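# Lift the outer hanger off the rack and hold it

## Task

Work out which of the two hangers on the rail sits farther from the table's centre, lift that one free of the rail, and end with it held up in the air by a single gripper whose fingers are closed on it, firmly enough that it does not sway or slip. It must be upright, over the table, away from the rail and not touching anything. The other hanger must still hang on the rail, the rack must stand upright, and neither the other hanger nor the rack may be gripped. Tipping the rack more than a little ends the scene as a failure, and so does a loose hold.

## Robot and tools

Robot: two arms, left_arm and right_arm, each with six joints and a parallel gripper. The names are labels only and do not match the sides of any camera image.

Frame: all gripper poses share one scene frame. The origin is on the table top midway between the arms. +x runs out over the table, +z is up, and left_arm sits on the +y side. A gripper's fingers point along its own +z and close along its own y. The reported end_effector_position is the point between the pads, about 1 cm short of the fingertips. It can be somewhat off from the truth, worse at long reach.

Tool execute_actions takes {"actions": [...]}, a list holding at most one item, plus an optional "pictures" boolean.
- Empty list: no new command. It returns the current state with camera pictures.
- Motion item: {"rows": [[14 numbers], ...], "steps": n}. There are 1 to 15 rows, and n is 1 to 15 (default 15). Each step lasts 1/30 s. Row k is used on step k, and the last row repeats if there are fewer rows than steps. A motion needs at least 6 steps.
- Wait item: {"steps": n} with n up to 300. It sends nothing new and returns when n steps have passed since the previous result, counting your reply time.

Every row is one flat list of 14 absolute targets, always covering both arms even if only one moves. Order: left_arm waist, shoulder, elbow, wrist pitch, wrist yaw, wrist roll, gripper opening, then the same seven for right_arm. The joint values are absolute target angles in radians, on the same scale as the printed Joint positions. They are not offsets.

Stated ranges in radians, the same for both arms:
- waist -2.618 to 3.054
- shoulder 0.000 to 3.142
- elbow 0.000 to 3.142
- wrist pitch -1.571 to 1.571
- wrist yaw -1.571 to 1.571
- wrist roll -2.094 to 2.094

The true ends may differ by up to 0.036 either way. A call is rejected, and nothing is sent, if any target is more than 0.036 beyond a stated end and also farther out than that joint's last reading. Targets beyond the real end are clipped, and the result may report "joint sent to its limit", possibly about an earlier action. The absence of that line does not prove the joint has room left.

Friction can leave a joint up to about 0.031 rad from its target, so changes smaller than that may do nothing.

Speed is limited. Each step, the target sent to a joint is kept within a fixed lead of its measured angle: waist 0.202, shoulder 0.258, elbow 0.238, wrist pitch 0.573, wrist yaw 0.522, wrist roll 0.522. If the targets would move a gripper more than 70 mm from where it is measured, all that arm's targets are pulled back toward the measured angles. Distant goals therefore take several calls.

Gripper opening number: an absolute command from -1 (closed) to +1 (fully open). grip_measured in results is on the same scale. The pads meet near -0.94, and every millimetre of object width adds about 0.0208. Each gripper's reading carries a fixed offset of up to about 0.02. The fingers ride on a spring, so grip_measured keeps heading to your number after the pads touch, and the touch barely shows. The lower your number is below the value for the object's width, the harder the squeeze, up to roughly 50 to 62 N per pad. Thin parts under about 5 mm get less force. On a rigid flat object, grip_measured settles no more than about 0.21 below the width value. To keep a hold, keep sending the same closing number in every later row.

Joint positions list six angles, then the opening in metres: 0.093 fully open down to 0. This is roughly the pad gap when free. On a gripped rigid part it can sit up to 12 mm under the part's width, and even at 0 on thin parts. It has a fixed error of about 1 mm. Joint velocities are listed too.

Result flags:
- "joint command not followed": a clearance check altered or blocked some joint targets; the rest of the row still ran.
- HELD: marks steps on which your row, or part of it, was not sent.
- MOTOR HOT: a motor has reached 75 °C. Holding loads heats motors, even while you think. At 90 °C that arm halts for 10 s. At 100 °C it goes limp and drops what it holds. Halts show as OVER-TEMPERATURE FAULT. Avoid long, hard squeezes.

Each motion result arrives 6 steps before the motion ends. Those 6 steps run during your reply, and the next action starts after them. Between commands, the arms keep heading for the last row sent. They stop pursuing it once everything is nearly still or a step is HELD; after that only a new action moves or presses further. Fingers already in motion finish their travel.

zoom_image: {"camera": name, "region": [x0, y0, x1, y1]} gives an enlarged crop of that camera's latest image. Pixel coordinates start at the top-left, and the crop is at most 504x504. Cameras: cam_high, cam_low, cam_left_wrist, cam_right_wrist, each 504x504. Their intrinsics and T_world_to_cam extrinsics are listed and may be slightly off. Wrist camera poses follow the arm's joint readings. Pictures come only with an empty action list or "pictures": true.

finished_scene: {"scene": number} ends the current scene permanently and grades it, so the goal must already hold steadily. The next task appears in its result. Replying without any tool call ends everything.

Avoid:
- tipping the rack
- knocking anything off the table
- letting the arms collide or press on each other
- dropping, slamming or shoving objects
- loose grips

Note that loose objects may occasionally get a small push from outside.

Each tool is called after ">>>" as name(argument=value, ...) on one line, values as JSON.

## Session

>>> execute_actions(actions=[])

Scene clock: 0.00 s of 4000.00 s.
left_arm: end_effector_position=(+0.3542, +0.2188, +0.4042) grip_measured=+0.994 end_effector_quat_wxyz=(+0.711, +0.004, +0.703, -0.009) | right_arm: end_effector_position=(+0.3263, -0.3370, +0.3945) grip_measured=+1.000 end_effector_quat_wxyz=(+0.699, +0.055, +0.710, -0.063)
Joint positions: left_arm=[ 0.001  1.043  1.043  0.011 -0.005 -0.008  0.093] | right_arm=[ 0.003  1.062  1.038  0.009  0.014 -0.012  0.093]
Joint velocities: left_arm=[ 0.007  0.002 -0.002 -0.007 -0.007 -0.037 -0.001] | right_arm=[ 0.007 -0.022  0.002  0.037 -0.022 -0.051  0.   ]

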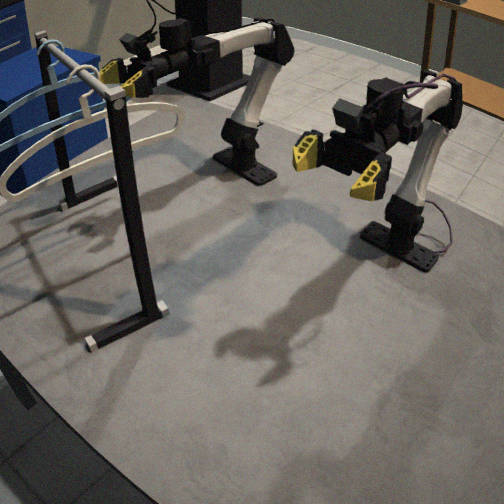

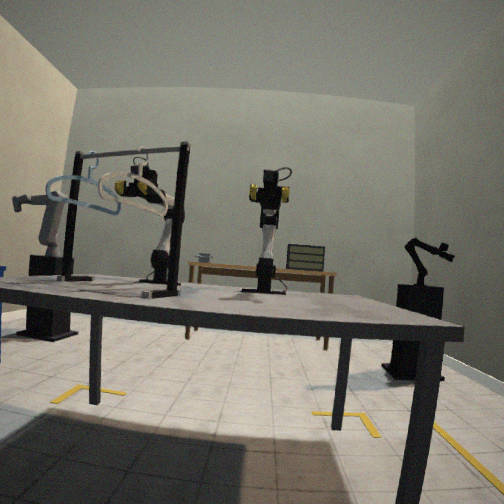

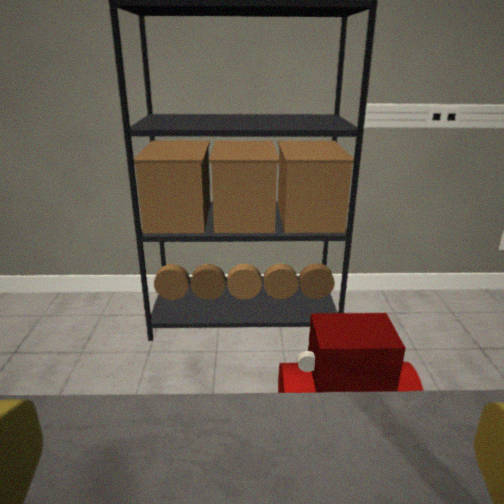

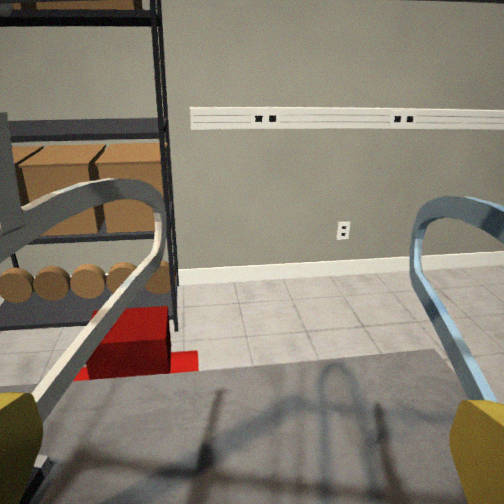

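>>> zoom_image(camera="cam_high", region=[0, 0, 252, 252])

>>> zoom_image(camera="cam_low", region=[0, 120, 200, 320])

Region (0, 0, 252, 252) of cam_high's 504x504 image, scaled by 2.000, with more detail than that image has.

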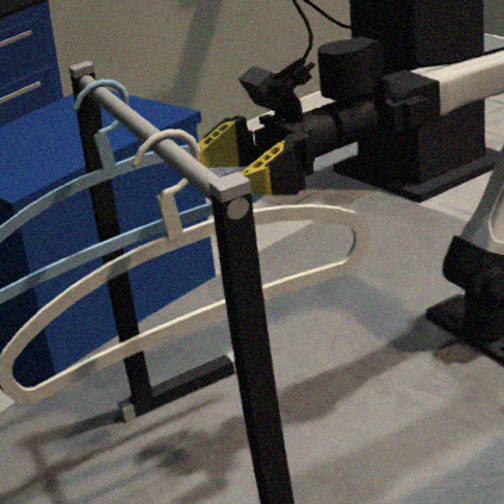

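Region (0, 120, 200, 320) of cam_low's 504x504 image, scaled by 2.520, with more detail than that image has.

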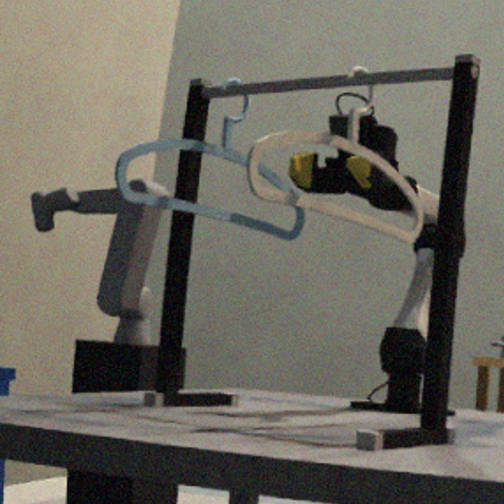

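>>> execute_actions(actions=[{"rows": [[0.001,1.043,1.043,0.011,-0.005,-0.008,1, 0.003,0.83,1.15,-0.32,0.014,-0.012,0.3]], "steps": 15}])

>>> execute_actions(actions=[{"steps": 15}])

Scene clock: 4.10 s of 4000.00 s.
left_arm: end_effector_position=(+0.3542, +0.2188, +0.4042) grip_measured=+0.994 end_effector_quat_wxyz=(+0.711, +0.004, +0.703, -0.009) | right_arm: end_effector_position=(+0.2351, -0.3228, +0.4749) grip_measured=+0.303 end_effector_quat_wxyz=(+0.747, +0.052, +0.660, -0.067)
Joint positions: left_arm=[ 0.001  1.043  1.043  0.011 -0.005 -0.008  0.093] | right_arm=[ 0.003  0.808  1.158 -0.225  0.014 -0.012  0.06 ]
Joint velocities: left_arm=[-0.007 -0.007 -0.002  0.037 -0.037 -0.007  0.   ] | right_arm=[ 0.002 -0.134  0.125 -0.081  0.066 -0.022  0.   ]
Steps of this call (steps 1 to 90: nothing new was sent; then 0.80 s passed at rest; steps 91 to 99: the first 9 steps of this action). Readings (joint positions):
91: left_arm=[0.001 1.043 1.043 0.011 -0.005 -0.008] | right_arm=[0.003 1.046 1.047 -0.033 0.014 -0.012]
92: left_arm=[0.001 1.043 1.043 0.011 -0.005 -0.008] | right_arm=[0.003 1.014 1.055 -0.090 0.014 -0.012]
94: left_arm=[0.001 1.043 1.043 0.011 -0.005 -0.008] | right_arm=[0.003 0.929 1.083 -0.179 0.014 -0.012]
98: left_arm=[0.001 1.043 1.043 0.011 -0.005 -0.008] | right_arm=[0.003 0.816 1.151 -0.223 0.014 -0.012]
99: the state above

Scene clock: 4.60 s of 4000.00 s.
left_arm: end_effector_position=(+0.3542, +0.2188, +0.4042) grip_measured=+0.994 end_effector_quat_wxyz=(+0.711, +0.004, +0.703, -0.009) | right_arm: end_effector_position=(+0.2384, -0.3233, +0.4566) grip_measured=+0.303 end_effector_quat_wxyz=(+0.721, +0.054, +0.688, -0.065)
Joint positions: left_arm=[ 0.001  1.043  1.043  0.011 -0.005 -0.008  0.093] | right_arm=[ 0.003  0.814  1.159 -0.296  0.014 -0.012  0.06 ]
Joint velocities: left_arm=[-0.002 -0.002  0.012 -0.022 -0.022  0.051 -0.   ] | right_arm=[-0.007 -0.007  0.017 -0.095  0.007  0.037  0.001]
Kept back: nothing.
Steps of this call (steps 1 to 6: the last 6 steps of your previous action; steps 7 to 15: the robot went on to your last target). Readings (joint positions):
1: left_arm=[0.001 1.043 1.043 0.011 -0.005 -0.008] | right_arm=[0.003 0.807 1.159 -0.228 0.014 -0.012]
2: left_arm=[0.001 1.043 1.043 0.011 -0.005 -0.008] | right_arm=[0.003 0.807 1.159 -0.237 0.014 -0.012]
4: left_arm=[0.001 1.043 1.043 0.011 -0.005 -0.008] | right_arm=[0.003 0.812 1.159 -0.263 0.014 -0.012]
8: left_arm=[0.001 1.043 1.043 0.011 -0.005 -0.008] | right_arm=[0.003 0.814 1.159 -0.287 0.014 -0.012]
15: the state above

>>> execute_actions(actions=[{"rows": [[0.001,1.043,1.043,0.011,-0.005,-0.008,1, -0.02,0.83,1.15,-0.33,0.0,-0.012,0.3],[0.001,1.043,1.043,0.011,-0.005,-0.008,1, -0.05,0.83,1.15,-0.34,-0.02,-0.012,0.3],[0.001,1.043,1.043,0.011,-0.005,-0.008,1, -0.09,0.83,1.15,-0.35,-0.04,-0.012,0.3],[0.001,1.043,1.043,0.011,-0.005,-0.008,1, -0.13,0.83,1.15,-0.36,-0.07,-0.012,0.3],[0.001,1.043,1.043,0.011,-0.005,-0.008,1, -0.17,0.83,1.15,-0.36,-0.10,-0.012,0.3],[0.001,1.043,1.043,0.011,-0.005,-0.008,1, -0.21,0.83,1.15,-0.36,-0.13,-0.012,0.3],[0.001,1.043,1.043,0.011,-0.005,-0.008,1, -0.25,0.83,1.15,-0.36,-0.16,-0.012,0.3],[0.001,1.043,1.043,0.011,-0.005,-0.008,1, -0.29,0.83,1.15,-0.36,-0.19,-0.012,0.3],[0.001,1.043,1.043,0.011,-0.005,-0.008,1, -0.33,0.83,1.15,-0.36,-0.22,-0.012,0.3],[0.001,1.043,1.043,0.011,-0.005,-0.008,1, -0.36,0.83,1.15,-0.36,-0.24,-0.012,0.3],[0.001,1.043,1.043,0.011,-0.005,-0.008,1, -0.38,0.83,1.15,-0.36,-0.25,-0.012,0.3],[0.001,1.043,1.043,0.011,-0.005,-0.008,1, -0.40,0.83,1.15,-0.36,-0.25,-0.012,0.3]], "steps": 15}])

>>> execute_actions(actions=[{"steps": 15}], pictures=true)

Scene clock: 5.47 s of 4000.00 s.
left_arm: end_effector_position=(+0.3542, +0.2188, +0.4042) grip_measured=+0.994 end_effector_quat_wxyz=(+0.711, +0.004, +0.703, -0.009) | right_arm: end_effector_position=(+0.2242, -0.3767, +0.4482) grip_measured=+0.303 end_effector_quat_wxyz=(+0.703, +0.102, +0.695, -0.112)
Joint positions: left_arm=[ 0.001  1.043  1.043  0.011 -0.005 -0.008  0.093] | right_arm=[-0.261  0.814  1.159 -0.331 -0.113 -0.012  0.06 ]
Joint velocities: left_arm=[ 0.002 -0.012  0.017  0.037 -0.007  0.007  0.001] | right_arm=[-1.121 -0.002 -0.002 -0.051 -0.637 -0.007 -0.001]
Steps of this call (steps 1 to 15: the robot went on to your last target; steps 16 to 17: nothing new was sent; steps 18 to 26: the first 9 steps of this action). Readings (joint positions):
18: left_arm=[0.001 1.043 1.043 0.011 -0.005 -0.008] | right_arm=[-0.000 0.814 1.159 -0.299 0.012 -0.012]
19: left_arm=[0.001 1.043 1.043 0.011 -0.005 -0.008] | right_arm=[-0.011 0.814 1.159 -0.302 0.005 -0.012]
21: left_arm=[0.001 1.043 1.043 0.011 -0.005 -0.008] | right_arm=[-0.065 0.814 1.159 -0.312 -0.017 -0.012]
25: left_arm=[0.001 1.043 1.043 0.011 -0.005 -0.008] | right_arm=[-0.221 0.814 1.159 -0.329 -0.090 -0.012]
26: the state above

Scene clock: 5.97 s of 4000.00 s.
left_arm: end_effector_position=(+0.3542, +0.2188, +0.4042) grip_measured=+0.994 end_effector_quat_wxyz=(+0.711, +0.004, +0.703, -0.009) | right_arm: end_effector_position=(+0.2164, -0.3920, +0.4465) grip_measured=+0.303 end_effector_quat_wxyz=(+0.700, +0.104, +0.697, -0.115)
Joint positions: left_arm=[ 0.001  1.043  1.043  0.011 -0.005 -0.008  0.093] | right_arm=[-0.392  0.814  1.159 -0.338 -0.237 -0.012  0.06 ]
Joint velocities: left_arm=[-0.012 -0.007  0.002  0.007  0.022 -0.051 -0.001] | right_arm=[-0.012 -0.007 -0.007 -0.081 -0.051 -0.037 -0.001]
Kept back: nothing.
Steps of this call (steps 1 to 6: the last 6 steps of your previous action; steps 7 to 15: the robot went on to your last target). Readings (joint positions):
1: left_arm=[0.001 1.043 1.043 0.011 -0.005 -0.008] | right_arm=[-0.299 0.814 1.159 -0.333 -0.136 -0.012]
2: left_arm=[0.001 1.043 1.043 0.011 -0.005 -0.008] | right_arm=[-0.331 0.814 1.159 -0.334 -0.155 -0.012]
4: left_arm=[0.001 1.043 1.043 0.011 -0.005 -0.008] | right_arm=[-0.376 0.814 1.159 -0.336 -0.184 -0.012]
8: left_arm=[0.001 1.043 1.043 0.011 -0.005 -0.008] | right_arm=[-0.392 0.814 1.159 -0.337 -0.217 -0.012]
15: the state above
camera_calibration (this result's frames):
cam_right_wrist: T_world_to_cam=[[-0.310261, -0.950398, 0.0219324, -0.317403], [-0.40551, 0.111443, -0.907272, 0.575561], [0.859825, -0.290385, -0.419973, -0.0283325], [0, 0, 0, 1]] pos_world=[0.159279, -0.374029, 0.517252]

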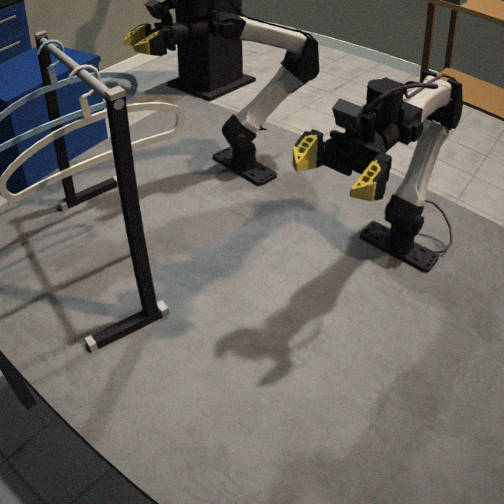

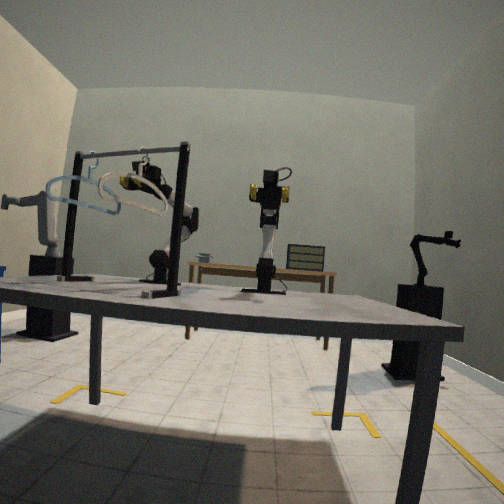

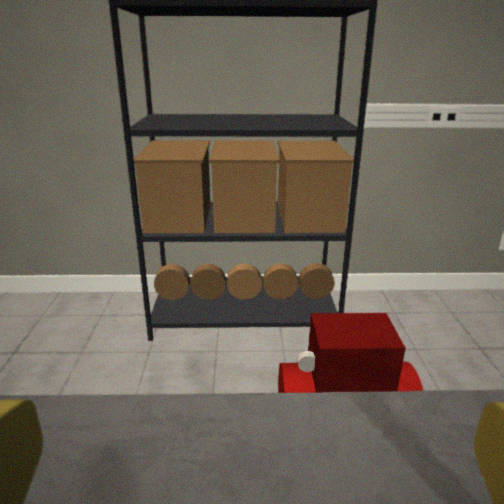

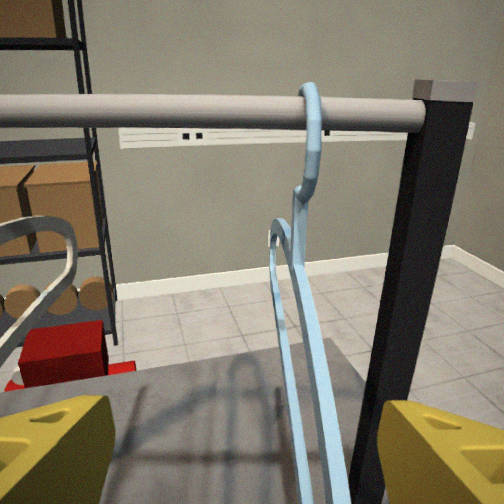

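>>> execute_actions(actions=[{"rows": [[0.001,1.043,1.043,0.011,-0.005,-0.008,1, -0.40,0.84,1.165,-0.32,-0.25,-0.012,0.3],[0.001,1.043,1.043,0.011,-0.005,-0.008,1, -0.40,0.87,1.175,-0.29,-0.25,-0.012,0.3],[0.001,1.043,1.043,0.011,-0.005,-0.008,1, -0.405,0.90,1.185,-0.26,-0.26,-0.012,0.3],[0.001,1.043,1.043,0.011,-0.005,-0.008,1, -0.41,0.935,1.195,-0.235,-0.26,-0.012,0.3],[0.001,1.043,1.043,0.011,-0.005,-0.008,1, -0.41,0.97,1.205,-0.21,-0.27,-0.012,0.3],[0.001,1.043,1.043,0.011,-0.005,-0.008,1, -0.415,1.005,1.215,-0.185,-0.27,-0.012,0.3],[0.001,1.043,1.043,0.011,-0.005,-0.008,1, -0.42,1.04,1.225,-0.16,-0.28,-0.012,0.3],[0.001,1.043,1.043,0.011,-0.005,-0.008,1, -0.42,1.075,1.235,-0.135,-0.28,-0.012,0.3],[0.001,1.043,1.043,0.011,-0.005,-0.008,1, -0.42,1.11,1.245,-0.11,-0.28,-0.012,0.3],[0.001,1.043,1.043,0.011,-0.005,-0.008,1, -0.42,1.14,1.255,-0.09,-0.28,-0.012,0.3],[0.001,1.043,1.043,0.011,-0.005,-0.008,1, -0.42,1.165,1.265,-0.075,-0.28,-0.012,0.3],[0.001,1.043,1.043,0.011,-0.005,-0.008,1, -0.42,1.18,1.27,-0.065,-0.28,-0.012,0.3]], "steps": 15}])

>>> execute_actions(actions=[{"steps": 15}], pictures=true)

Scene clock: 8.37 s of 4000.00 s.
left_arm: end_effector_position=(+0.3542, +0.2188, +0.4042) grip_measured=+0.994 end_effector_quat_wxyz=(+0.711, +0.004, +0.703, -0.009) | right_arm: end_effector_position=(+0.2687, -0.4265, +0.4459) grip_measured=+0.303 end_effector_quat_wxyz=(+0.700, +0.102, +0.698, -0.112)
Joint positions: left_arm=[ 0.001  1.043  1.043  0.011 -0.005 -0.008  0.093] | right_arm=[-0.41   1.025  1.218 -0.189 -0.263 -0.012  0.06 ]
Joint velocities: left_arm=[ 0.002  0.002  0.002 -0.037 -0.022  0.037  0.   ] | right_arm=[-0.051  1.121  0.227  0.608 -0.051  0.022 -0.001]
Steps of this call (steps 1 to 15: the robot went on to your last target; steps 16 to 63: nothing new was sent; steps 64 to 72: the first 9 steps of this action). Readings (joint positions):
64: left_arm=[0.001 1.043 1.043 0.011 -0.005 -0.008] | right_arm=[-0.392 0.814 1.159 -0.336 -0.242 -0.012]
65: left_arm=[0.001 1.043 1.043 0.011 -0.005 -0.008] | right_arm=[-0.392 0.818 1.159 -0.329 -0.243 -0.012]
67: left_arm=[0.001 1.043 1.043 0.011 -0.005 -0.008] | right_arm=[-0.395 0.849 1.170 -0.299 -0.248 -0.012]
71: left_arm=[0.001 1.043 1.043 0.011 -0.005 -0.008] | right_arm=[-0.408 0.986 1.210 -0.211 -0.261 -0.012]
72: the state above

Scene clock: 8.87 s of 4000.00 s.
left_arm: end_effector_position=(+0.3542, +0.2188, +0.4042) grip_measured=+0.994 end_effector_quat_wxyz=(+0.711, +0.004, +0.703, -0.009) | right_arm: end_effector_position=(+0.3106, -0.4525, +0.4333) grip_measured=+0.303 end_effector_quat_wxyz=(+0.698, +0.101, +0.701, -0.108)
Joint positions: left_arm=[ 0.001  1.043  1.043  0.011 -0.005 -0.008  0.093] | right_arm=[-0.412  1.186  1.252 -0.069 -0.271 -0.012  0.06 ]
Joint velocities: left_arm=[-0.007 -0.017 -0.012 -0.066  0.051 -0.022 -0.   ] | right_arm=[-0.002 -0.012 -0.007  0.022 -0.037 -0.022  0.003]
Kept back: nothing.
Steps of this call (steps 1 to 6: the last 6 steps of your previous action; steps 7 to 15: the robot went on to your last target). Readings (joint positions):
1: left_arm=[0.001 1.043 1.043 0.011 -0.005 -0.008] | right_arm=[-0.411 1.064 1.226 -0.168 -0.264 -0.012]
2: left_arm=[0.001 1.043 1.043 0.011 -0.005 -0.008] | right_arm=[-0.411 1.100 1.233 -0.150 -0.266 -0.012]
4: left_arm=[0.001 1.043 1.043 0.011 -0.005 -0.008] | right_arm=[-0.411 1.158 1.241 -0.121 -0.267 -0.012]
8: left_arm=[0.001 1.043 1.043 0.011 -0.005 -0.008] | right_arm=[-0.412 1.186 1.241 -0.103 -0.268 -0.012]
15: the state above
camera_calibration (this result's frames):
cam_right_wrist: T_world_to_cam=[[-0.296992, -0.954684, 0.019352, -0.350303], [-0.415265, 0.110882, -0.902918, 0.609441], [0.859855, -0.276195, -0.429378, -0.121953], [0, 0, 0, 1]] pos_world=[0.253904, -0.435688, 0.504691]

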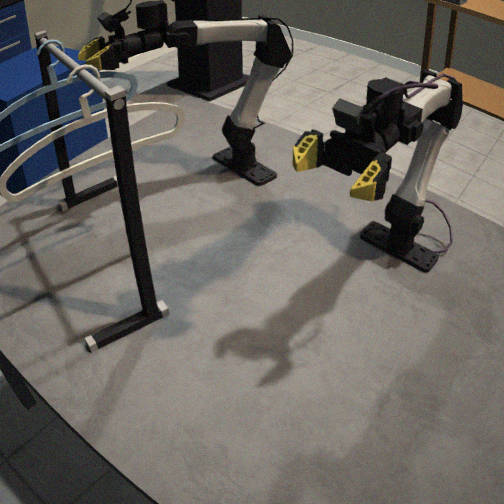

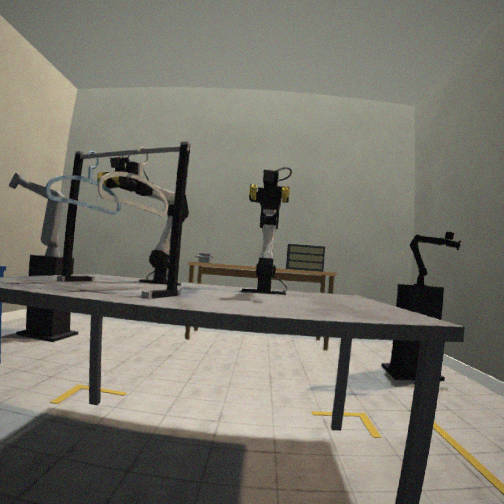

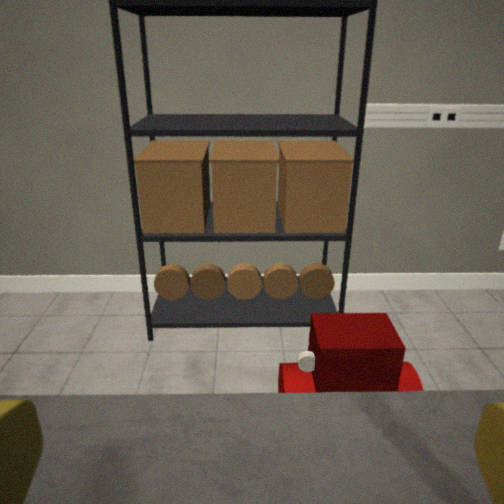

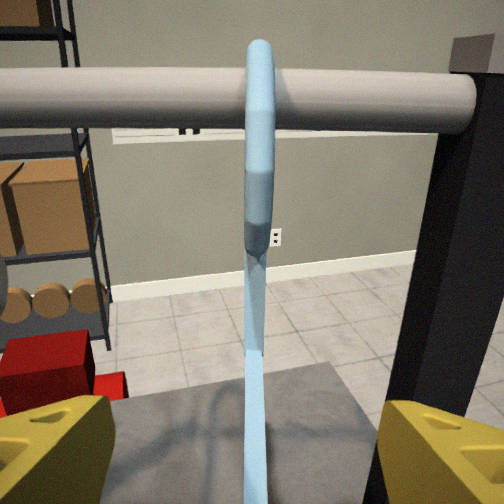

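>>> execute_actions(actions=[{"rows": [[0.001,1.043,1.043,0.011,-0.005,-0.008,1, -0.40,1.20,1.28,-0.06,-0.26,-0.012,0.2],[0.001,1.043,1.043,0.011,-0.005,-0.008,1, -0.395,1.22,1.29,-0.05,-0.255,-0.012,0.1],[0.001,1.043,1.043,0.011,-0.005,-0.008,1, -0.39,1.24,1.302,-0.045,-0.25,-0.012,0.0],[0.001,1.043,1.043,0.011,-0.005,-0.008,1, -0.385,1.26,1.314,-0.035,-0.245,-0.012,0.0],[0.001,1.043,1.043,0.011,-0.005,-0.008,1, -0.38,1.28,1.326,-0.03,-0.24,-0.012,0.0],[0.001,1.043,1.043,0.011,-0.005,-0.008,1, -0.375,1.30,1.338,-0.02,-0.235,-0.012,0.0],[0.001,1.043,1.043,0.011,-0.005,-0.008,1, -0.37,1.32,1.35,-0.015,-0.23,-0.012,0.0],[0.001,1.043,1.043,0.011,-0.005,-0.008,1, -0.365,1.34,1.363,-0.005,-0.225,-0.012,0.0],[0.001,1.043,1.043,0.011,-0.005,-0.008,1, -0.36,1.36,1.376,0.0,-0.22,-0.012,0.0],[0.001,1.043,1.043,0.011,-0.005,-0.008,1, -0.357,1.375,1.388,0.01,-0.215,-0.012,0.0],[0.001,1.043,1.043,0.011,-0.005,-0.008,1, -0.354,1.39,1.40,0.015,-0.21,-0.012,0.0],[0.001,1.043,1.043,0.011,-0.005,-0.008,1, -0.352,1.40,1.408,0.02,-0.21,-0.012,0.0]], "steps": 15}])

>>> execute_actions(actions=[{"steps": 15}], pictures=true)

Scene clock: 10.17 s of 4000.00 s.
left_arm: end_effector_position=(+0.3542, +0.2188, +0.4042) grip_measured=+0.994 end_effector_quat_wxyz=(+0.711, +0.004, +0.703, -0.009) | right_arm: end_effector_position=(+0.3408, -0.4587, +0.4445) grip_measured=+0.003 end_effector_quat_wxyz=(+0.707, +0.094, +0.692, -0.109)
Joint positions: left_arm=[ 0.001  1.043  1.043  0.011 -0.005 -0.008  0.093] | right_arm=[-0.376  1.298  1.342 -0.019 -0.246 -0.012  0.045]
Joint velocities: left_arm=[-0.002 -0.012 -0.007  0.037  0.051  0.007  0.001] | right_arm=[ 0.144  0.608  0.349  0.095  0.081  0.007 -0.001]
Steps of this call (steps 1 to 15: the robot went on to your last target; steps 16 to 30: nothing new was sent; steps 31 to 39: the first 9 steps of this action). Readings (joint positions):
31: left_arm=[0.001 1.043 1.043 0.011 -0.005 -0.008] | right_arm=[-0.411 1.186 1.252 -0.065 -0.271 -0.012]
32: left_arm=[0.001 1.043 1.043 0.011 -0.005 -0.008] | right_arm=[-0.410 1.188 1.255 -0.064 -0.269 -0.012]
34: left_arm=[0.001 1.043 1.043 0.011 -0.005 -0.008] | right_arm=[-0.402 1.206 1.275 -0.058 -0.265 -0.012]
38: left_arm=[0.001 1.043 1.043 0.011 -0.005 -0.008] | right_arm=[-0.381 1.277 1.330 -0.026 -0.250 -0.012]
39: the state above

Scene clock: 10.67 s of 4000.00 s.
left_arm: end_effector_position=(+0.3542, +0.2188, +0.4042) grip_measured=+0.994 end_effector_quat_wxyz=(+0.711, +0.004, +0.703, -0.009) | right_arm: end_effector_position=(+0.3663, -0.4702, +0.4328) grip_measured=+0.003 end_effector_quat_wxyz=(+0.701, +0.100, +0.697, -0.110)
Joint positions: left_arm=[ 0.001  1.043  1.043  0.011 -0.005 -0.008  0.093] | right_arm=[-0.36   1.391  1.381  0.017 -0.219 -0.012  0.045]
Joint velocities: left_arm=[-0.002 -0.007  0.017  0.037 -0.007  0.037  0.   ] | right_arm=[ 0.007  0.002 -0.012 -0.007  0.037 -0.022  0.   ]
Kept back: nothing.
Steps of this call (steps 1 to 6: the last 6 steps of your previous action; steps 7 to 15: the robot went on to your last target). Readings (joint positions):
1: left_arm=[0.001 1.043 1.043 0.011 -0.005 -0.008] | right_arm=[-0.371 1.319 1.354 -0.012 -0.242 -0.012]
2: left_arm=[0.001 1.043 1.043 0.011 -0.005 -0.008] | right_arm=[-0.368 1.340 1.364 -0.006 -0.237 -0.012]
4: left_arm=[0.001 1.043 1.043 0.011 -0.005 -0.008] | right_arm=[-0.362 1.373 1.379 0.003 -0.230 -0.012]
8: left_arm=[0.001 1.043 1.043 0.011 -0.005 -0.008] | right_arm=[-0.360 1.391 1.381 0.006 -0.222 -0.012]
15: the state above
camera_calibration (this result's frames):
cam_right_wrist: T_world_to_cam=[[-0.297924, -0.954337, 0.0219647, -0.351312], [-0.406259, 0.105937, -0.907596, 0.630475], [0.863825, -0.279318, -0.419269, -0.182285], [0, 0, 0, 1]] pos_world=[0.308934, -0.452976, 0.503507]

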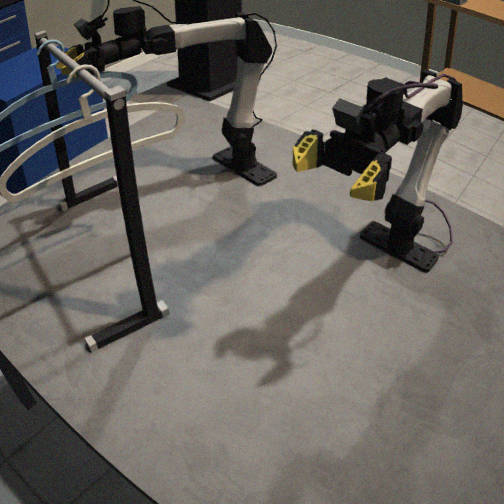

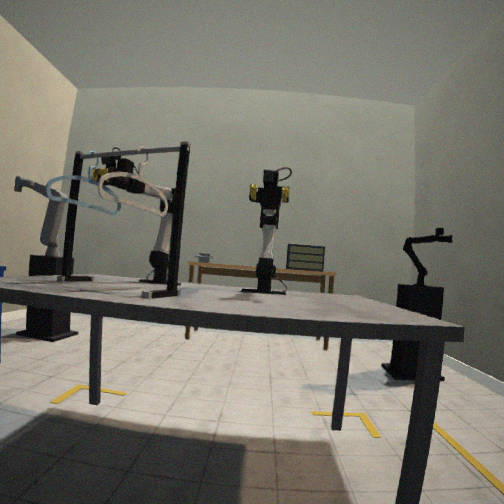

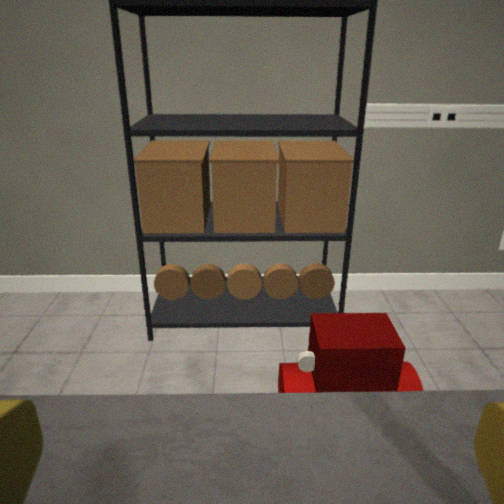

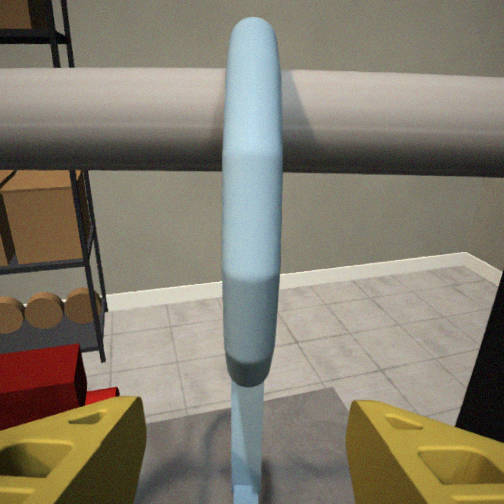

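>>> zoom_image(camera="cam_low", region=[30, 130, 190, 230])

>>> zoom_image(camera="cam_high", region=[0, 0, 160, 130])

Region (30, 130, 190, 230) of cam_low's 504x504 image, scaled by 3.150, with more detail than that image has; it fills the top 315 rows of this view, and the rest is white.

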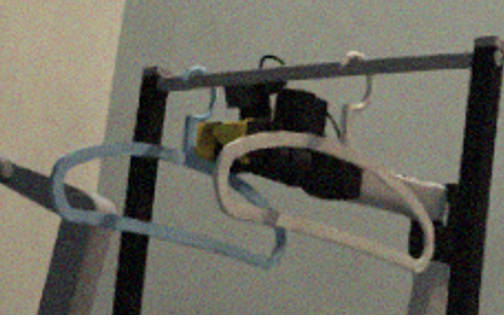

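Region (0, 0, 160, 130) of cam_high's 504x504 image, scaled by 3.150, with more detail than that image has; it fills the top 410 rows of this view, and the rest is white.

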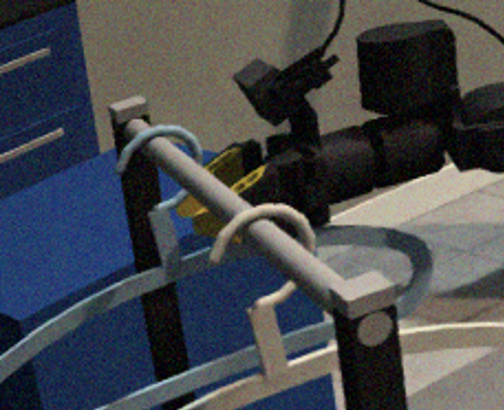

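>>> execute_actions(actions=[{"rows": [[0.001,1.043,1.043,0.011,-0.005,-0.008,1, -0.35,1.405,1.43,-0.02,-0.21,-0.012,0.0],[0.001,1.043,1.043,0.011,-0.005,-0.008,1, -0.348,1.415,1.45,-0.04,-0.208,-0.012,0.0],[0.001,1.043,1.043,0.011,-0.005,-0.008,1, -0.346,1.425,1.47,-0.06,-0.206,-0.012,0.0],[0.001,1.043,1.043,0.011,-0.005,-0.008,1, -0.344,1.437,1.49,-0.08,-0.204,-0.012,0.0],[0.001,1.043,1.043,0.011,-0.005,-0.008,1, -0.342,1.45,1.51,-0.10,-0.202,-0.012,0.0],[0.001,1.043,1.043,0.011,-0.005,-0.008,1, -0.34,1.462,1.53,-0.12,-0.20,-0.012,0.0],[0.001,1.043,1.043,0.011,-0.005,-0.008,1, -0.338,1.475,1.55,-0.14,-0.198,-0.012,0.0],[0.001,1.043,1.043,0.011,-0.005,-0.008,1, -0.336,1.488,1.57,-0.16,-0.196,-0.012,0.0],[0.001,1.043,1.043,0.011,-0.005,-0.008,1, -0.335,1.50,1.585,-0.175,-0.194,-0.012,0.0],[0.001,1.043,1.043,0.011,-0.005,-0.008,1, -0.334,1.51,1.597,-0.185,-0.192,-0.012,0.0],[0.001,1.043,1.043,0.011,-0.005,-0.008,1, -0.334,1.52,1.605,-0.19,-0.192,-0.012,0.0]], "steps": 15}])

>>> execute_actions(actions=[{"steps": 15}], pictures=true)

>>> zoom_image(camera="cam_high", region=[0, 0, 160, 130])

Scene clock: 12.60 s of 4000.00 s.
left_arm: end_effector_position=(+0.3542, +0.2188, +0.4042) grip_measured=+0.994 end_effector_quat_wxyz=(+0.711, +0.004, +0.703, -0.009) | right_arm: end_effector_position=(+0.3755, -0.4696, +0.4616) grip_measured=+0.003 end_effector_quat_wxyz=(+0.703, +0.098, +0.696, -0.109)
Joint positions: left_arm=[ 0.001  1.043  1.043  0.011 -0.005 -0.008  0.093] | right_arm=[-0.345  1.449  1.544 -0.081 -0.209 -0.012  0.045]
Joint velocities: left_arm=[ 0.002  0.017 -0.012  0.007 -0.007  0.022 -0.001] | right_arm=[ 0.037  0.305  0.54  -0.403  0.022  0.066 -0.001]
Steps of this call (steps 1 to 15: the robot went on to your last target; steps 16 to 49: nothing new was sent; steps 50 to 58: the first 9 steps of this action). Readings (joint positions):
50: left_arm=[0.001 1.043 1.043 0.011 -0.005 -0.008] | right_arm=[-0.360 1.391 1.386 0.013 -0.218 -0.012]
51: left_arm=[0.001 1.043 1.043 0.011 -0.005 -0.008] | right_arm=[-0.360 1.394 1.397 0.003 -0.217 -0.012]
53: left_arm=[0.001 1.043 1.043 0.011 -0.005 -0.008] | right_arm=[-0.357 1.404 1.434 -0.020 -0.215 -0.012]
57: left_arm=[0.001 1.043 1.043 0.011 -0.005 -0.008] | right_arm=[-0.347 1.438 1.524 -0.068 -0.210 -0.012]
58: the state above

Scene clock: 13.10 s of 4000.00 s.
left_arm: end_effector_position=(+0.3542, +0.2188, +0.4042) grip_measured=+0.994 end_effector_quat_wxyz=(+0.711, +0.004, +0.703, -0.009) | right_arm: end_effector_position=(+0.3884, -0.4765, +0.4372) grip_measured=+0.003 end_effector_quat_wxyz=(+0.670, +0.111, +0.727, -0.099)
Joint positions: left_arm=[ 0.001  1.043  1.043  0.011 -0.005 -0.008  0.093] | right_arm=[-0.342  1.504  1.587 -0.166 -0.2   -0.012  0.045]
Joint velocities: left_arm=[-0.012  0.002 -0.022 -0.081 -0.037 -0.051 -0.001] | right_arm=[ 0.017  0.002 -0.012 -0.11   0.051  0.066  0.001]
Kept back: nothing.
Steps of this call (steps 1 to 6: the last 6 steps of your previous action; steps 7 to 15: the robot went on to your last target). Readings (joint positions):
1: left_arm=[0.001 1.043 1.043 0.011 -0.005 -0.008] | right_arm=[-0.344 1.460 1.561 -0.094 -0.207 -0.012]
2: left_arm=[0.001 1.043 1.043 0.011 -0.005 -0.008] | right_arm=[-0.343 1.471 1.575 -0.105 -0.206 -0.012]
4: left_arm=[0.001 1.043 1.043 0.011 -0.005 -0.008] | right_arm=[-0.342 1.487 1.587 -0.122 -0.204 -0.012]
8: left_arm=[0.001 1.043 1.043 0.011 -0.005 -0.008] | right_arm=[-0.342 1.502 1.587 -0.153 -0.201 -0.012]
15: the state above
camera_calibration (this result's frames):
cam_right_wrist: T_world_to_cam=[[-0.297979, -0.954564, 0.00410308, -0.343101], [-0.47716, 0.145226, -0.866734, 0.672504], [0.826757, -0.260226, -0.498753, -0.143076], [0, 0, 0, 1]] pos_world=[0.336944, -0.462409, 0.512931]

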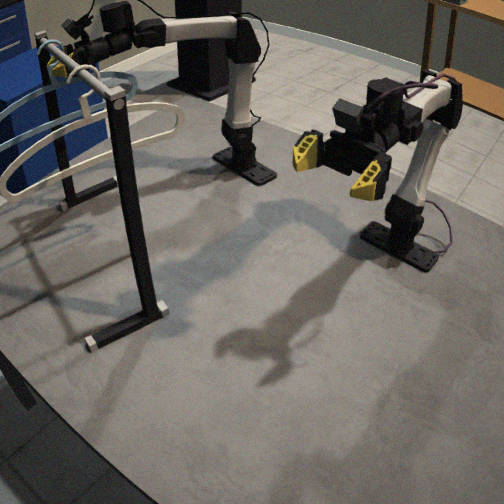

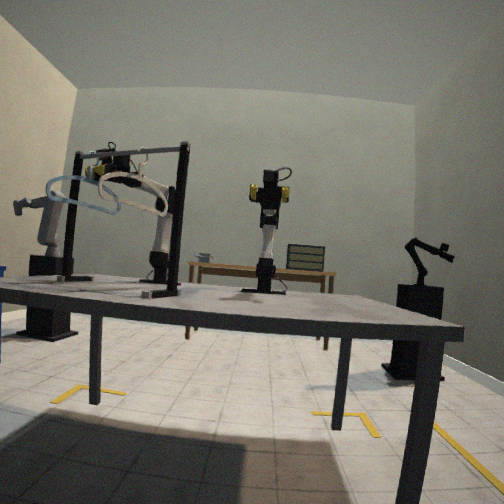

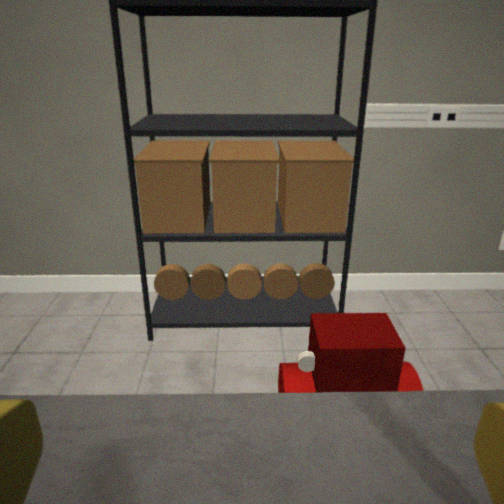

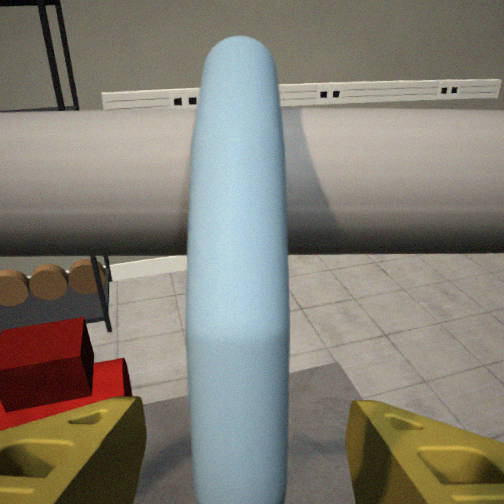

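Region (0, 0, 160, 130) of cam_high's 504x504 image, scaled by 3.150, with more detail than that image has; it fills the top 410 rows of this view, and the rest is white.

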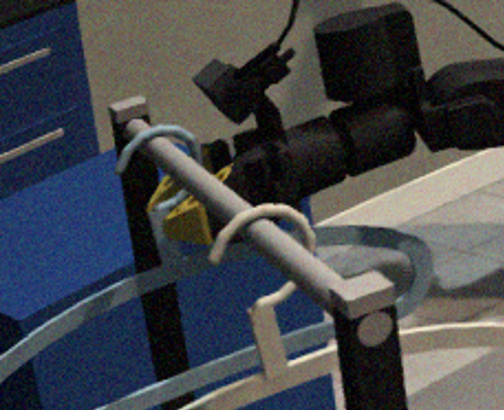

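>>> execute_actions(actions=[{"rows": [[0.001,1.043,1.043,0.011,-0.005,-0.008,1, -0.334,1.525,1.605,-0.21,-0.192,-0.012,0.0],[0.001,1.043,1.043,0.011,-0.005,-0.008,1, -0.334,1.53,1.605,-0.225,-0.192,-0.012,0.0],[0.001,1.043,1.043,0.011,-0.005,-0.008,1, -0.334,1.53,1.605,-0.225,-0.192,-0.012,-0.1],[0.001,1.043,1.043,0.011,-0.005,-0.008,1, -0.334,1.53,1.605,-0.225,-0.192,-0.012,-0.2],[0.001,1.043,1.043,0.011,-0.005,-0.008,1, -0.334,1.53,1.605,-0.225,-0.192,-0.012,-0.3],[0.001,1.043,1.043,0.011,-0.005,-0.008,1, -0.334,1.53,1.605,-0.225,-0.192,-0.012,-0.4],[0.001,1.043,1.043,0.011,-0.005,-0.008,1, -0.334,1.53,1.605,-0.225,-0.192,-0.012,-0.5],[0.001,1.043,1.043,0.011,-0.005,-0.008,1, -0.334,1.53,1.605,-0.225,-0.192,-0.012,-0.55],[0.001,1.043,1.043,0.011,-0.005,-0.008,1, -0.334,1.53,1.605,-0.225,-0.192,-0.012,-0.6],[0.001,1.043,1.043,0.011,-0.005,-0.008,1, -0.334,1.53,1.605,-0.225,-0.192,-0.012,-0.65],[0.001,1.043,1.043,0.011,-0.005,-0.008,1, -0.334,1.53,1.605,-0.225,-0.192,-0.012,-0.7],[0.001,1.043,1.043,0.011,-0.005,-0.008,1, -0.334,1.53,1.605,-0.225,-0.192,-0.012,-0.77],[0.001,1.043,1.043,0.011,-0.005,-0.008,1, -0.334,1.53,1.605,-0.225,-0.192,-0.012,-0.85],[0.001,1.043,1.043,0.011,-0.005,-0.008,1, -0.334,1.53,1.605,-0.225,-0.192,-0.012,-0.93],[0.001,1.043,1.043,0.011,-0.005,-0.008,1, -0.334,1.53,1.605,-0.225,-0.192,-0.012,-1]], "steps": 15}])

>>> execute_actions(actions=[{"steps": 12}], pictures=true)

>>> zoom_image(camera="cam_high", region=[0, 0, 160, 130])

Scene clock: 14.33 s of 4000.00 s.
left_arm: end_effector_position=(+0.3542, +0.2188, +0.4042) grip_measured=+0.994 end_effector_quat_wxyz=(+0.711, +0.004, +0.703, -0.009) | right_arm: end_effector_position=(+0.3878, -0.4762, +0.4296) grip_measured=-0.574 end_effector_quat_wxyz=(+0.659, +0.115, +0.737, -0.095)
Joint positions: left_arm=[ 0.001  1.043  1.043  0.011 -0.005 -0.008  0.093] | right_arm=[-0.342  1.504  1.587 -0.198 -0.2   -0.012  0.018]
Joint velocities: left_arm=[-0.012 -0.002 -0.002 -0.007 -0.007  0.007  0.   ] | right_arm=[-0.002 -0.007 -0.002 -0.125 -0.066  0.051 -0.048]
Steps of this call (steps 1 to 15: the robot went on to your last target; steps 16 to 28: nothing new was sent; steps 29 to 37: the first 9 steps of this action). Readings (joint positions):
29: left_arm=[0.001 1.043 1.043 0.011 -0.005 -0.008] | right_arm=[-0.342 1.504 1.587 -0.170 -0.200 -0.012]
30: left_arm=[0.001 1.043 1.043 0.011 -0.005 -0.008] | right_arm=[-0.342 1.504 1.587 -0.175 -0.200 -0.012]
32: left_arm=[0.001 1.043 1.043 0.011 -0.005 -0.008] | right_arm=[-0.342 1.504 1.587 -0.185 -0.200 -0.012]
36: left_arm=[0.001 1.043 1.043 0.011 -0.005 -0.008] | right_arm=[-0.342 1.504 1.587 -0.197 -0.200 -0.012]
37: the state above

Scene clock: 14.73 s of 4000.00 s.
left_arm: end_effector_position=(+0.3542, +0.2188, +0.4042) grip_measured=+0.994 end_effector_quat_wxyz=(+0.711, +0.004, +0.703, -0.009) | right_arm: end_effector_position=(+0.3878, -0.4760, +0.4289) grip_measured=-0.940 end_effector_quat_wxyz=(+0.658, +0.115, +0.738, -0.095)
Joint positions: left_arm=[ 0.001  1.043  1.043  0.011 -0.005 -0.008  0.093] | right_arm=[-0.341  1.504  1.587 -0.201 -0.199 -0.012  0.   ]
Joint velocities: left_arm=[ 0.002  0.002 -0.007 -0.037  0.007  0.066  0.   ] | right_arm=[ 0.002  0.002 -0.002  0.007  0.022  0.007  0.002]
Kept back: nothing.
Steps of this call (steps 1 to 6: the last 6 steps of your previous action; steps 7 to 12: the robot went on to your last target). Readings (joint positions):
1: left_arm=[0.001 1.043 1.043 0.011 -0.005 -0.008] | right_arm=[-0.342 1.504 1.587 -0.199 -0.200 -0.012]
2: left_arm=[0.001 1.043 1.043 0.011 -0.005 -0.008] | right_arm=[-0.342 1.504 1.587 -0.200 -0.200 -0.012]
4: left_arm=[0.001 1.043 1.043 0.011 -0.005 -0.008] | right_arm=[-0.342 1.504 1.587 -0.201 -0.199 -0.012]
8: left_arm=[0.001 1.043 1.043 0.011 -0.005 -0.008] | right_arm=[-0.341 1.504 1.587 -0.201 -0.199 -0.012]
12: the state above
camera_calibration (this result's frames):
cam_right_wrist: T_world_to_cam=[[-0.298314, -0.954465, -0.0025266, -0.339714], [-0.503316, 0.159557, -0.849243, 0.674424], [0.810976, -0.252069, -0.527995, -0.123983], [0, 0, 0, 1]] pos_world=[0.338654, -0.463106, 0.506429]

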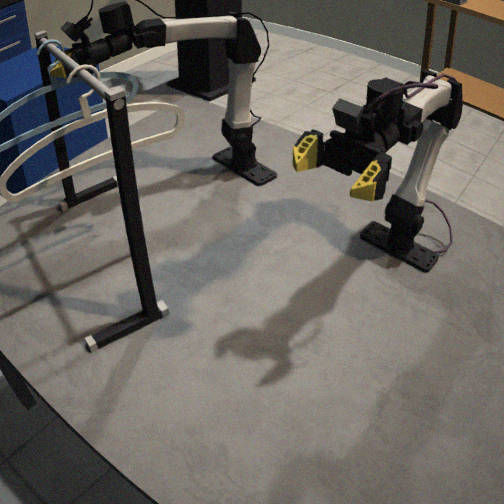

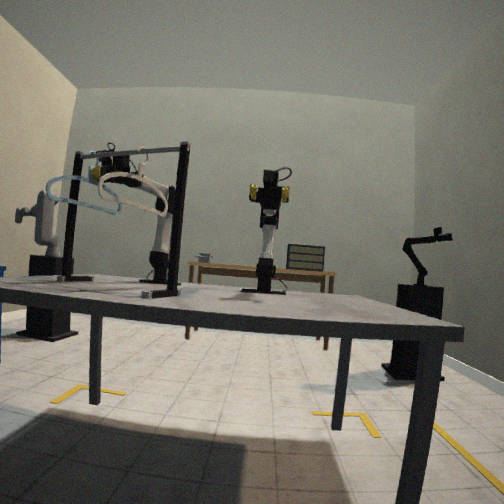

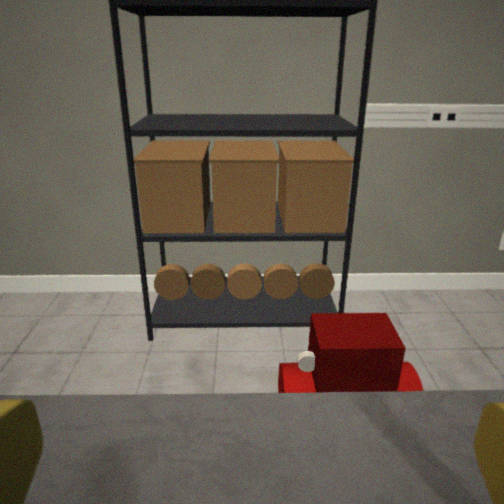

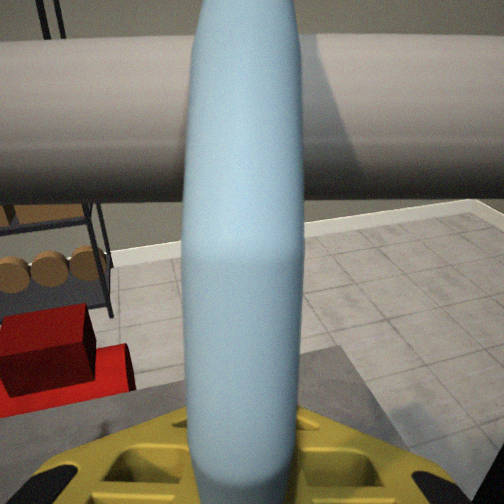

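Region (0, 0, 160, 130) of cam_high's 504x504 image, scaled by 3.150, with more detail than that image has; it fills the top 410 rows of this view, and the rest is white.

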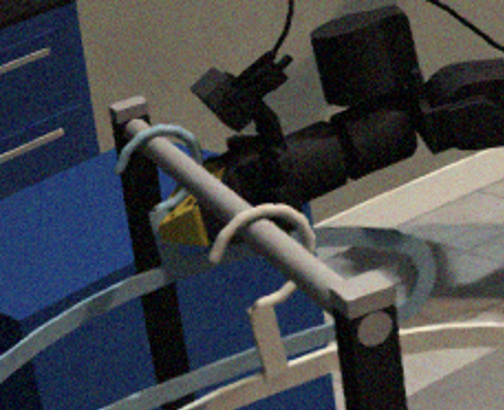

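>>> execute_actions(actions=[{"rows": [[0.001,1.043,1.043,0.011,-0.005,-0.008,1, -0.334,1.52,1.612,-0.24,-0.192,-0.012,-1],[0.001,1.043,1.043,0.011,-0.005,-0.008,1, -0.334,1.52,1.62,-0.25,-0.192,-0.012,-1],[0.001,1.043,1.043,0.011,-0.005,-0.008,1, -0.334,1.52,1.628,-0.26,-0.192,-0.012,-1],[0.001,1.043,1.043,0.011,-0.005,-0.008,1, -0.334,1.52,1.636,-0.27,-0.192,-0.012,-1],[0.001,1.043,1.043,0.011,-0.005,-0.008,1, -0.334,1.52,1.644,-0.28,-0.192,-0.012,-1],[0.001,1.043,1.043,0.011,-0.005,-0.008,1, -0.334,1.52,1.652,-0.29,-0.192,-0.012,-1],[0.001,1.043,1.043,0.011,-0.005,-0.008,1, -0.334,1.52,1.66,-0.30,-0.192,-0.012,-1],[0.001,1.043,1.043,0.011,-0.005,-0.008,1, -0.334,1.52,1.668,-0.31,-0.192,-0.012,-1],[0.001,1.043,1.043,0.011,-0.005,-0.008,1, -0.334,1.52,1.676,-0.32,-0.192,-0.012,-1],[0.001,1.043,1.043,0.011,-0.005,-0.008,1, -0.334,1.52,1.684,-0.325,-0.192,-0.012,-1],[0.001,1.043,1.043,0.011,-0.005,-0.008,1, -0.334,1.52,1.692,-0.325,-0.192,-0.012,-1],[0.001,1.043,1.043,0.011,-0.005,-0.008,1, -0.334,1.52,1.70,-0.325,-0.192,-0.012,-1],[0.001,1.043,1.043,0.011,-0.005,-0.008,1, -0.334,1.52,1.707,-0.325,-0.192,-0.012,-1]], "steps": 15}])

>>> execute_actions(actions=[{"steps": 15}], pictures=true)

>>> zoom_image(camera="cam_high", region=[0, 0, 160, 130])

>>> zoom_image(camera="cam_low", region=[50, 130, 150, 200])

Scene clock: 15.87 s of 4000.00 s.
left_arm: end_effector_position=(+0.3542, +0.2188, +0.4042) grip_measured=+0.994 end_effector_quat_wxyz=(+0.711, +0.004, +0.703, -0.009) | right_arm: end_effector_position=(+0.3833, -0.4736, +0.4337) grip_measured=-0.940 end_effector_quat_wxyz=(+0.648, +0.118, +0.747, -0.091)
Joint positions: left_arm=[ 0.001  1.043  1.043  0.011 -0.005 -0.008  0.093] | right_arm=[-0.341  1.504  1.636 -0.279 -0.199 -0.012  0.   ]
Joint velocities: left_arm=[-0.007 -0.012 -0.002  0.022 -0.007  0.037 -0.   ] | right_arm=[ 0.007  0.002  0.222 -0.33  -0.007 -0.037 -0.001]
Steps of this call (steps 1 to 15: the robot went on to your last target; steps 16 to 25: nothing new was sent; steps 26 to 34: the first 9 steps of this action). Readings (joint positions):
26: left_arm=[0.001 1.043 1.043 0.011 -0.005 -0.008] | right_arm=[-0.341 1.504 1.587 -0.202 -0.199 -0.012]
27: left_arm=[0.001 1.043 1.043 0.011 -0.005 -0.008] | right_arm=[-0.341 1.504 1.590 -0.206 -0.199 -0.012]
29: left_arm=[0.001 1.043 1.043 0.011 -0.005 -0.008] | right_arm=[-0.341 1.504 1.600 -0.224 -0.199 -0.012]
33: left_arm=[0.001 1.043 1.043 0.011 -0.005 -0.008] | right_arm=[-0.341 1.504 1.628 -0.268 -0.199 -0.012]
34: the state above

Scene clock: 16.37 s of 4000.00 s.
left_arm: end_effector_position=(+0.3542, +0.2188, +0.4042) grip_measured=+0.994 end_effector_quat_wxyz=(+0.711, +0.004, +0.703, -0.009) | right_arm: end_effector_position=(+0.3794, -0.4714, +0.4464) grip_measured=-0.940 end_effector_quat_wxyz=(+0.650, +0.118, +0.745, -0.092)
Joint positions: left_arm=[ 0.001  1.043  1.043  0.011 -0.005 -0.008  0.093] | right_arm=[-0.341  1.504  1.684 -0.321 -0.199 -0.012  0.   ]
Joint velocities: left_arm=[-0.017  0.012  0.007  0.037 -0.051 -0.007 -0.001] | right_arm=[-0.007 -0.002 -0.002 -0.051  0.037  0.007 -0.001]
Kept back: nothing.
Steps of this call (steps 1 to 6: the last 6 steps of your previous action; steps 7 to 15: the robot went on to your last target). Readings (joint positions):
1: left_arm=[0.001 1.043 1.043 0.011 -0.005 -0.008] | right_arm=[-0.341 1.504 1.644 -0.288 -0.199 -0.012]
2: left_arm=[0.001 1.043 1.043 0.011 -0.005 -0.008] | right_arm=[-0.341 1.504 1.652 -0.296 -0.199 -0.012]
4: left_arm=[0.001 1.043 1.043 0.011 -0.005 -0.008] | right_arm=[-0.341 1.504 1.668 -0.307 -0.199 -0.012]
8: left_arm=[0.001 1.043 1.043 0.011 -0.005 -0.008] | right_arm=[-0.341 1.504 1.684 -0.311 -0.199 -0.012]
15: the state above
camera_calibration (this result's frames):
cam_right_wrist: T_world_to_cam=[[-0.298407, -0.954414, -0.0068844, -0.335804], [-0.519993, 0.168621, -0.837361, 0.689612], [0.80035, -0.246294, -0.546606, -0.0916727], [0, 0, 0, 1]] pos_world=[0.331758, -0.459358, 0.525034]

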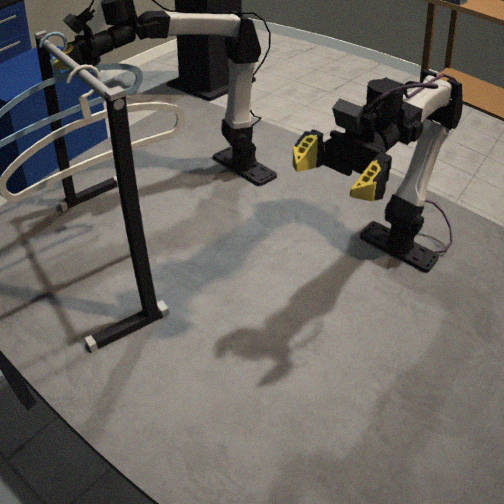

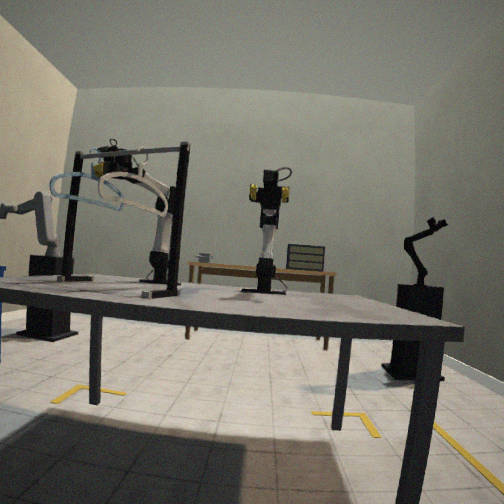

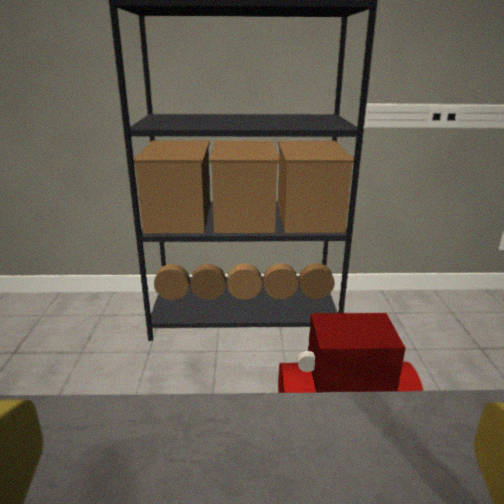

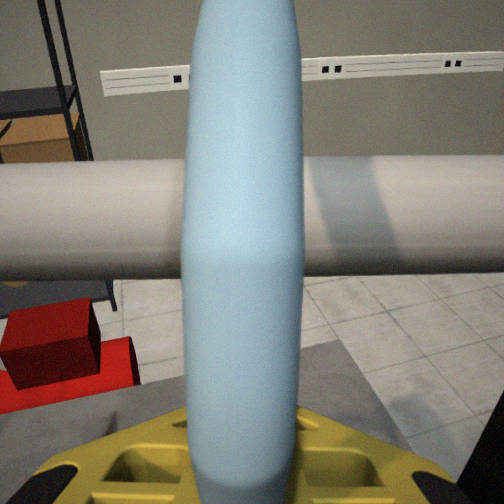

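Region (0, 0, 160, 130) of cam_high's 504x504 image, scaled by 3.150, with more detail than that image has; it fills the top 410 rows of this view, and the rest is white.

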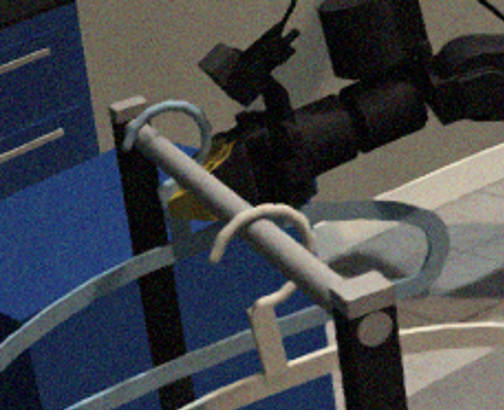

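Region (50, 130, 150, 200) of cam_low's 504x504 image, scaled by 5.040, with more detail than that image has; it fills the top 353 rows of this view, and the rest is white.

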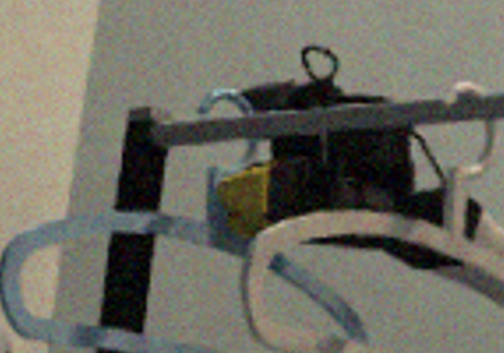

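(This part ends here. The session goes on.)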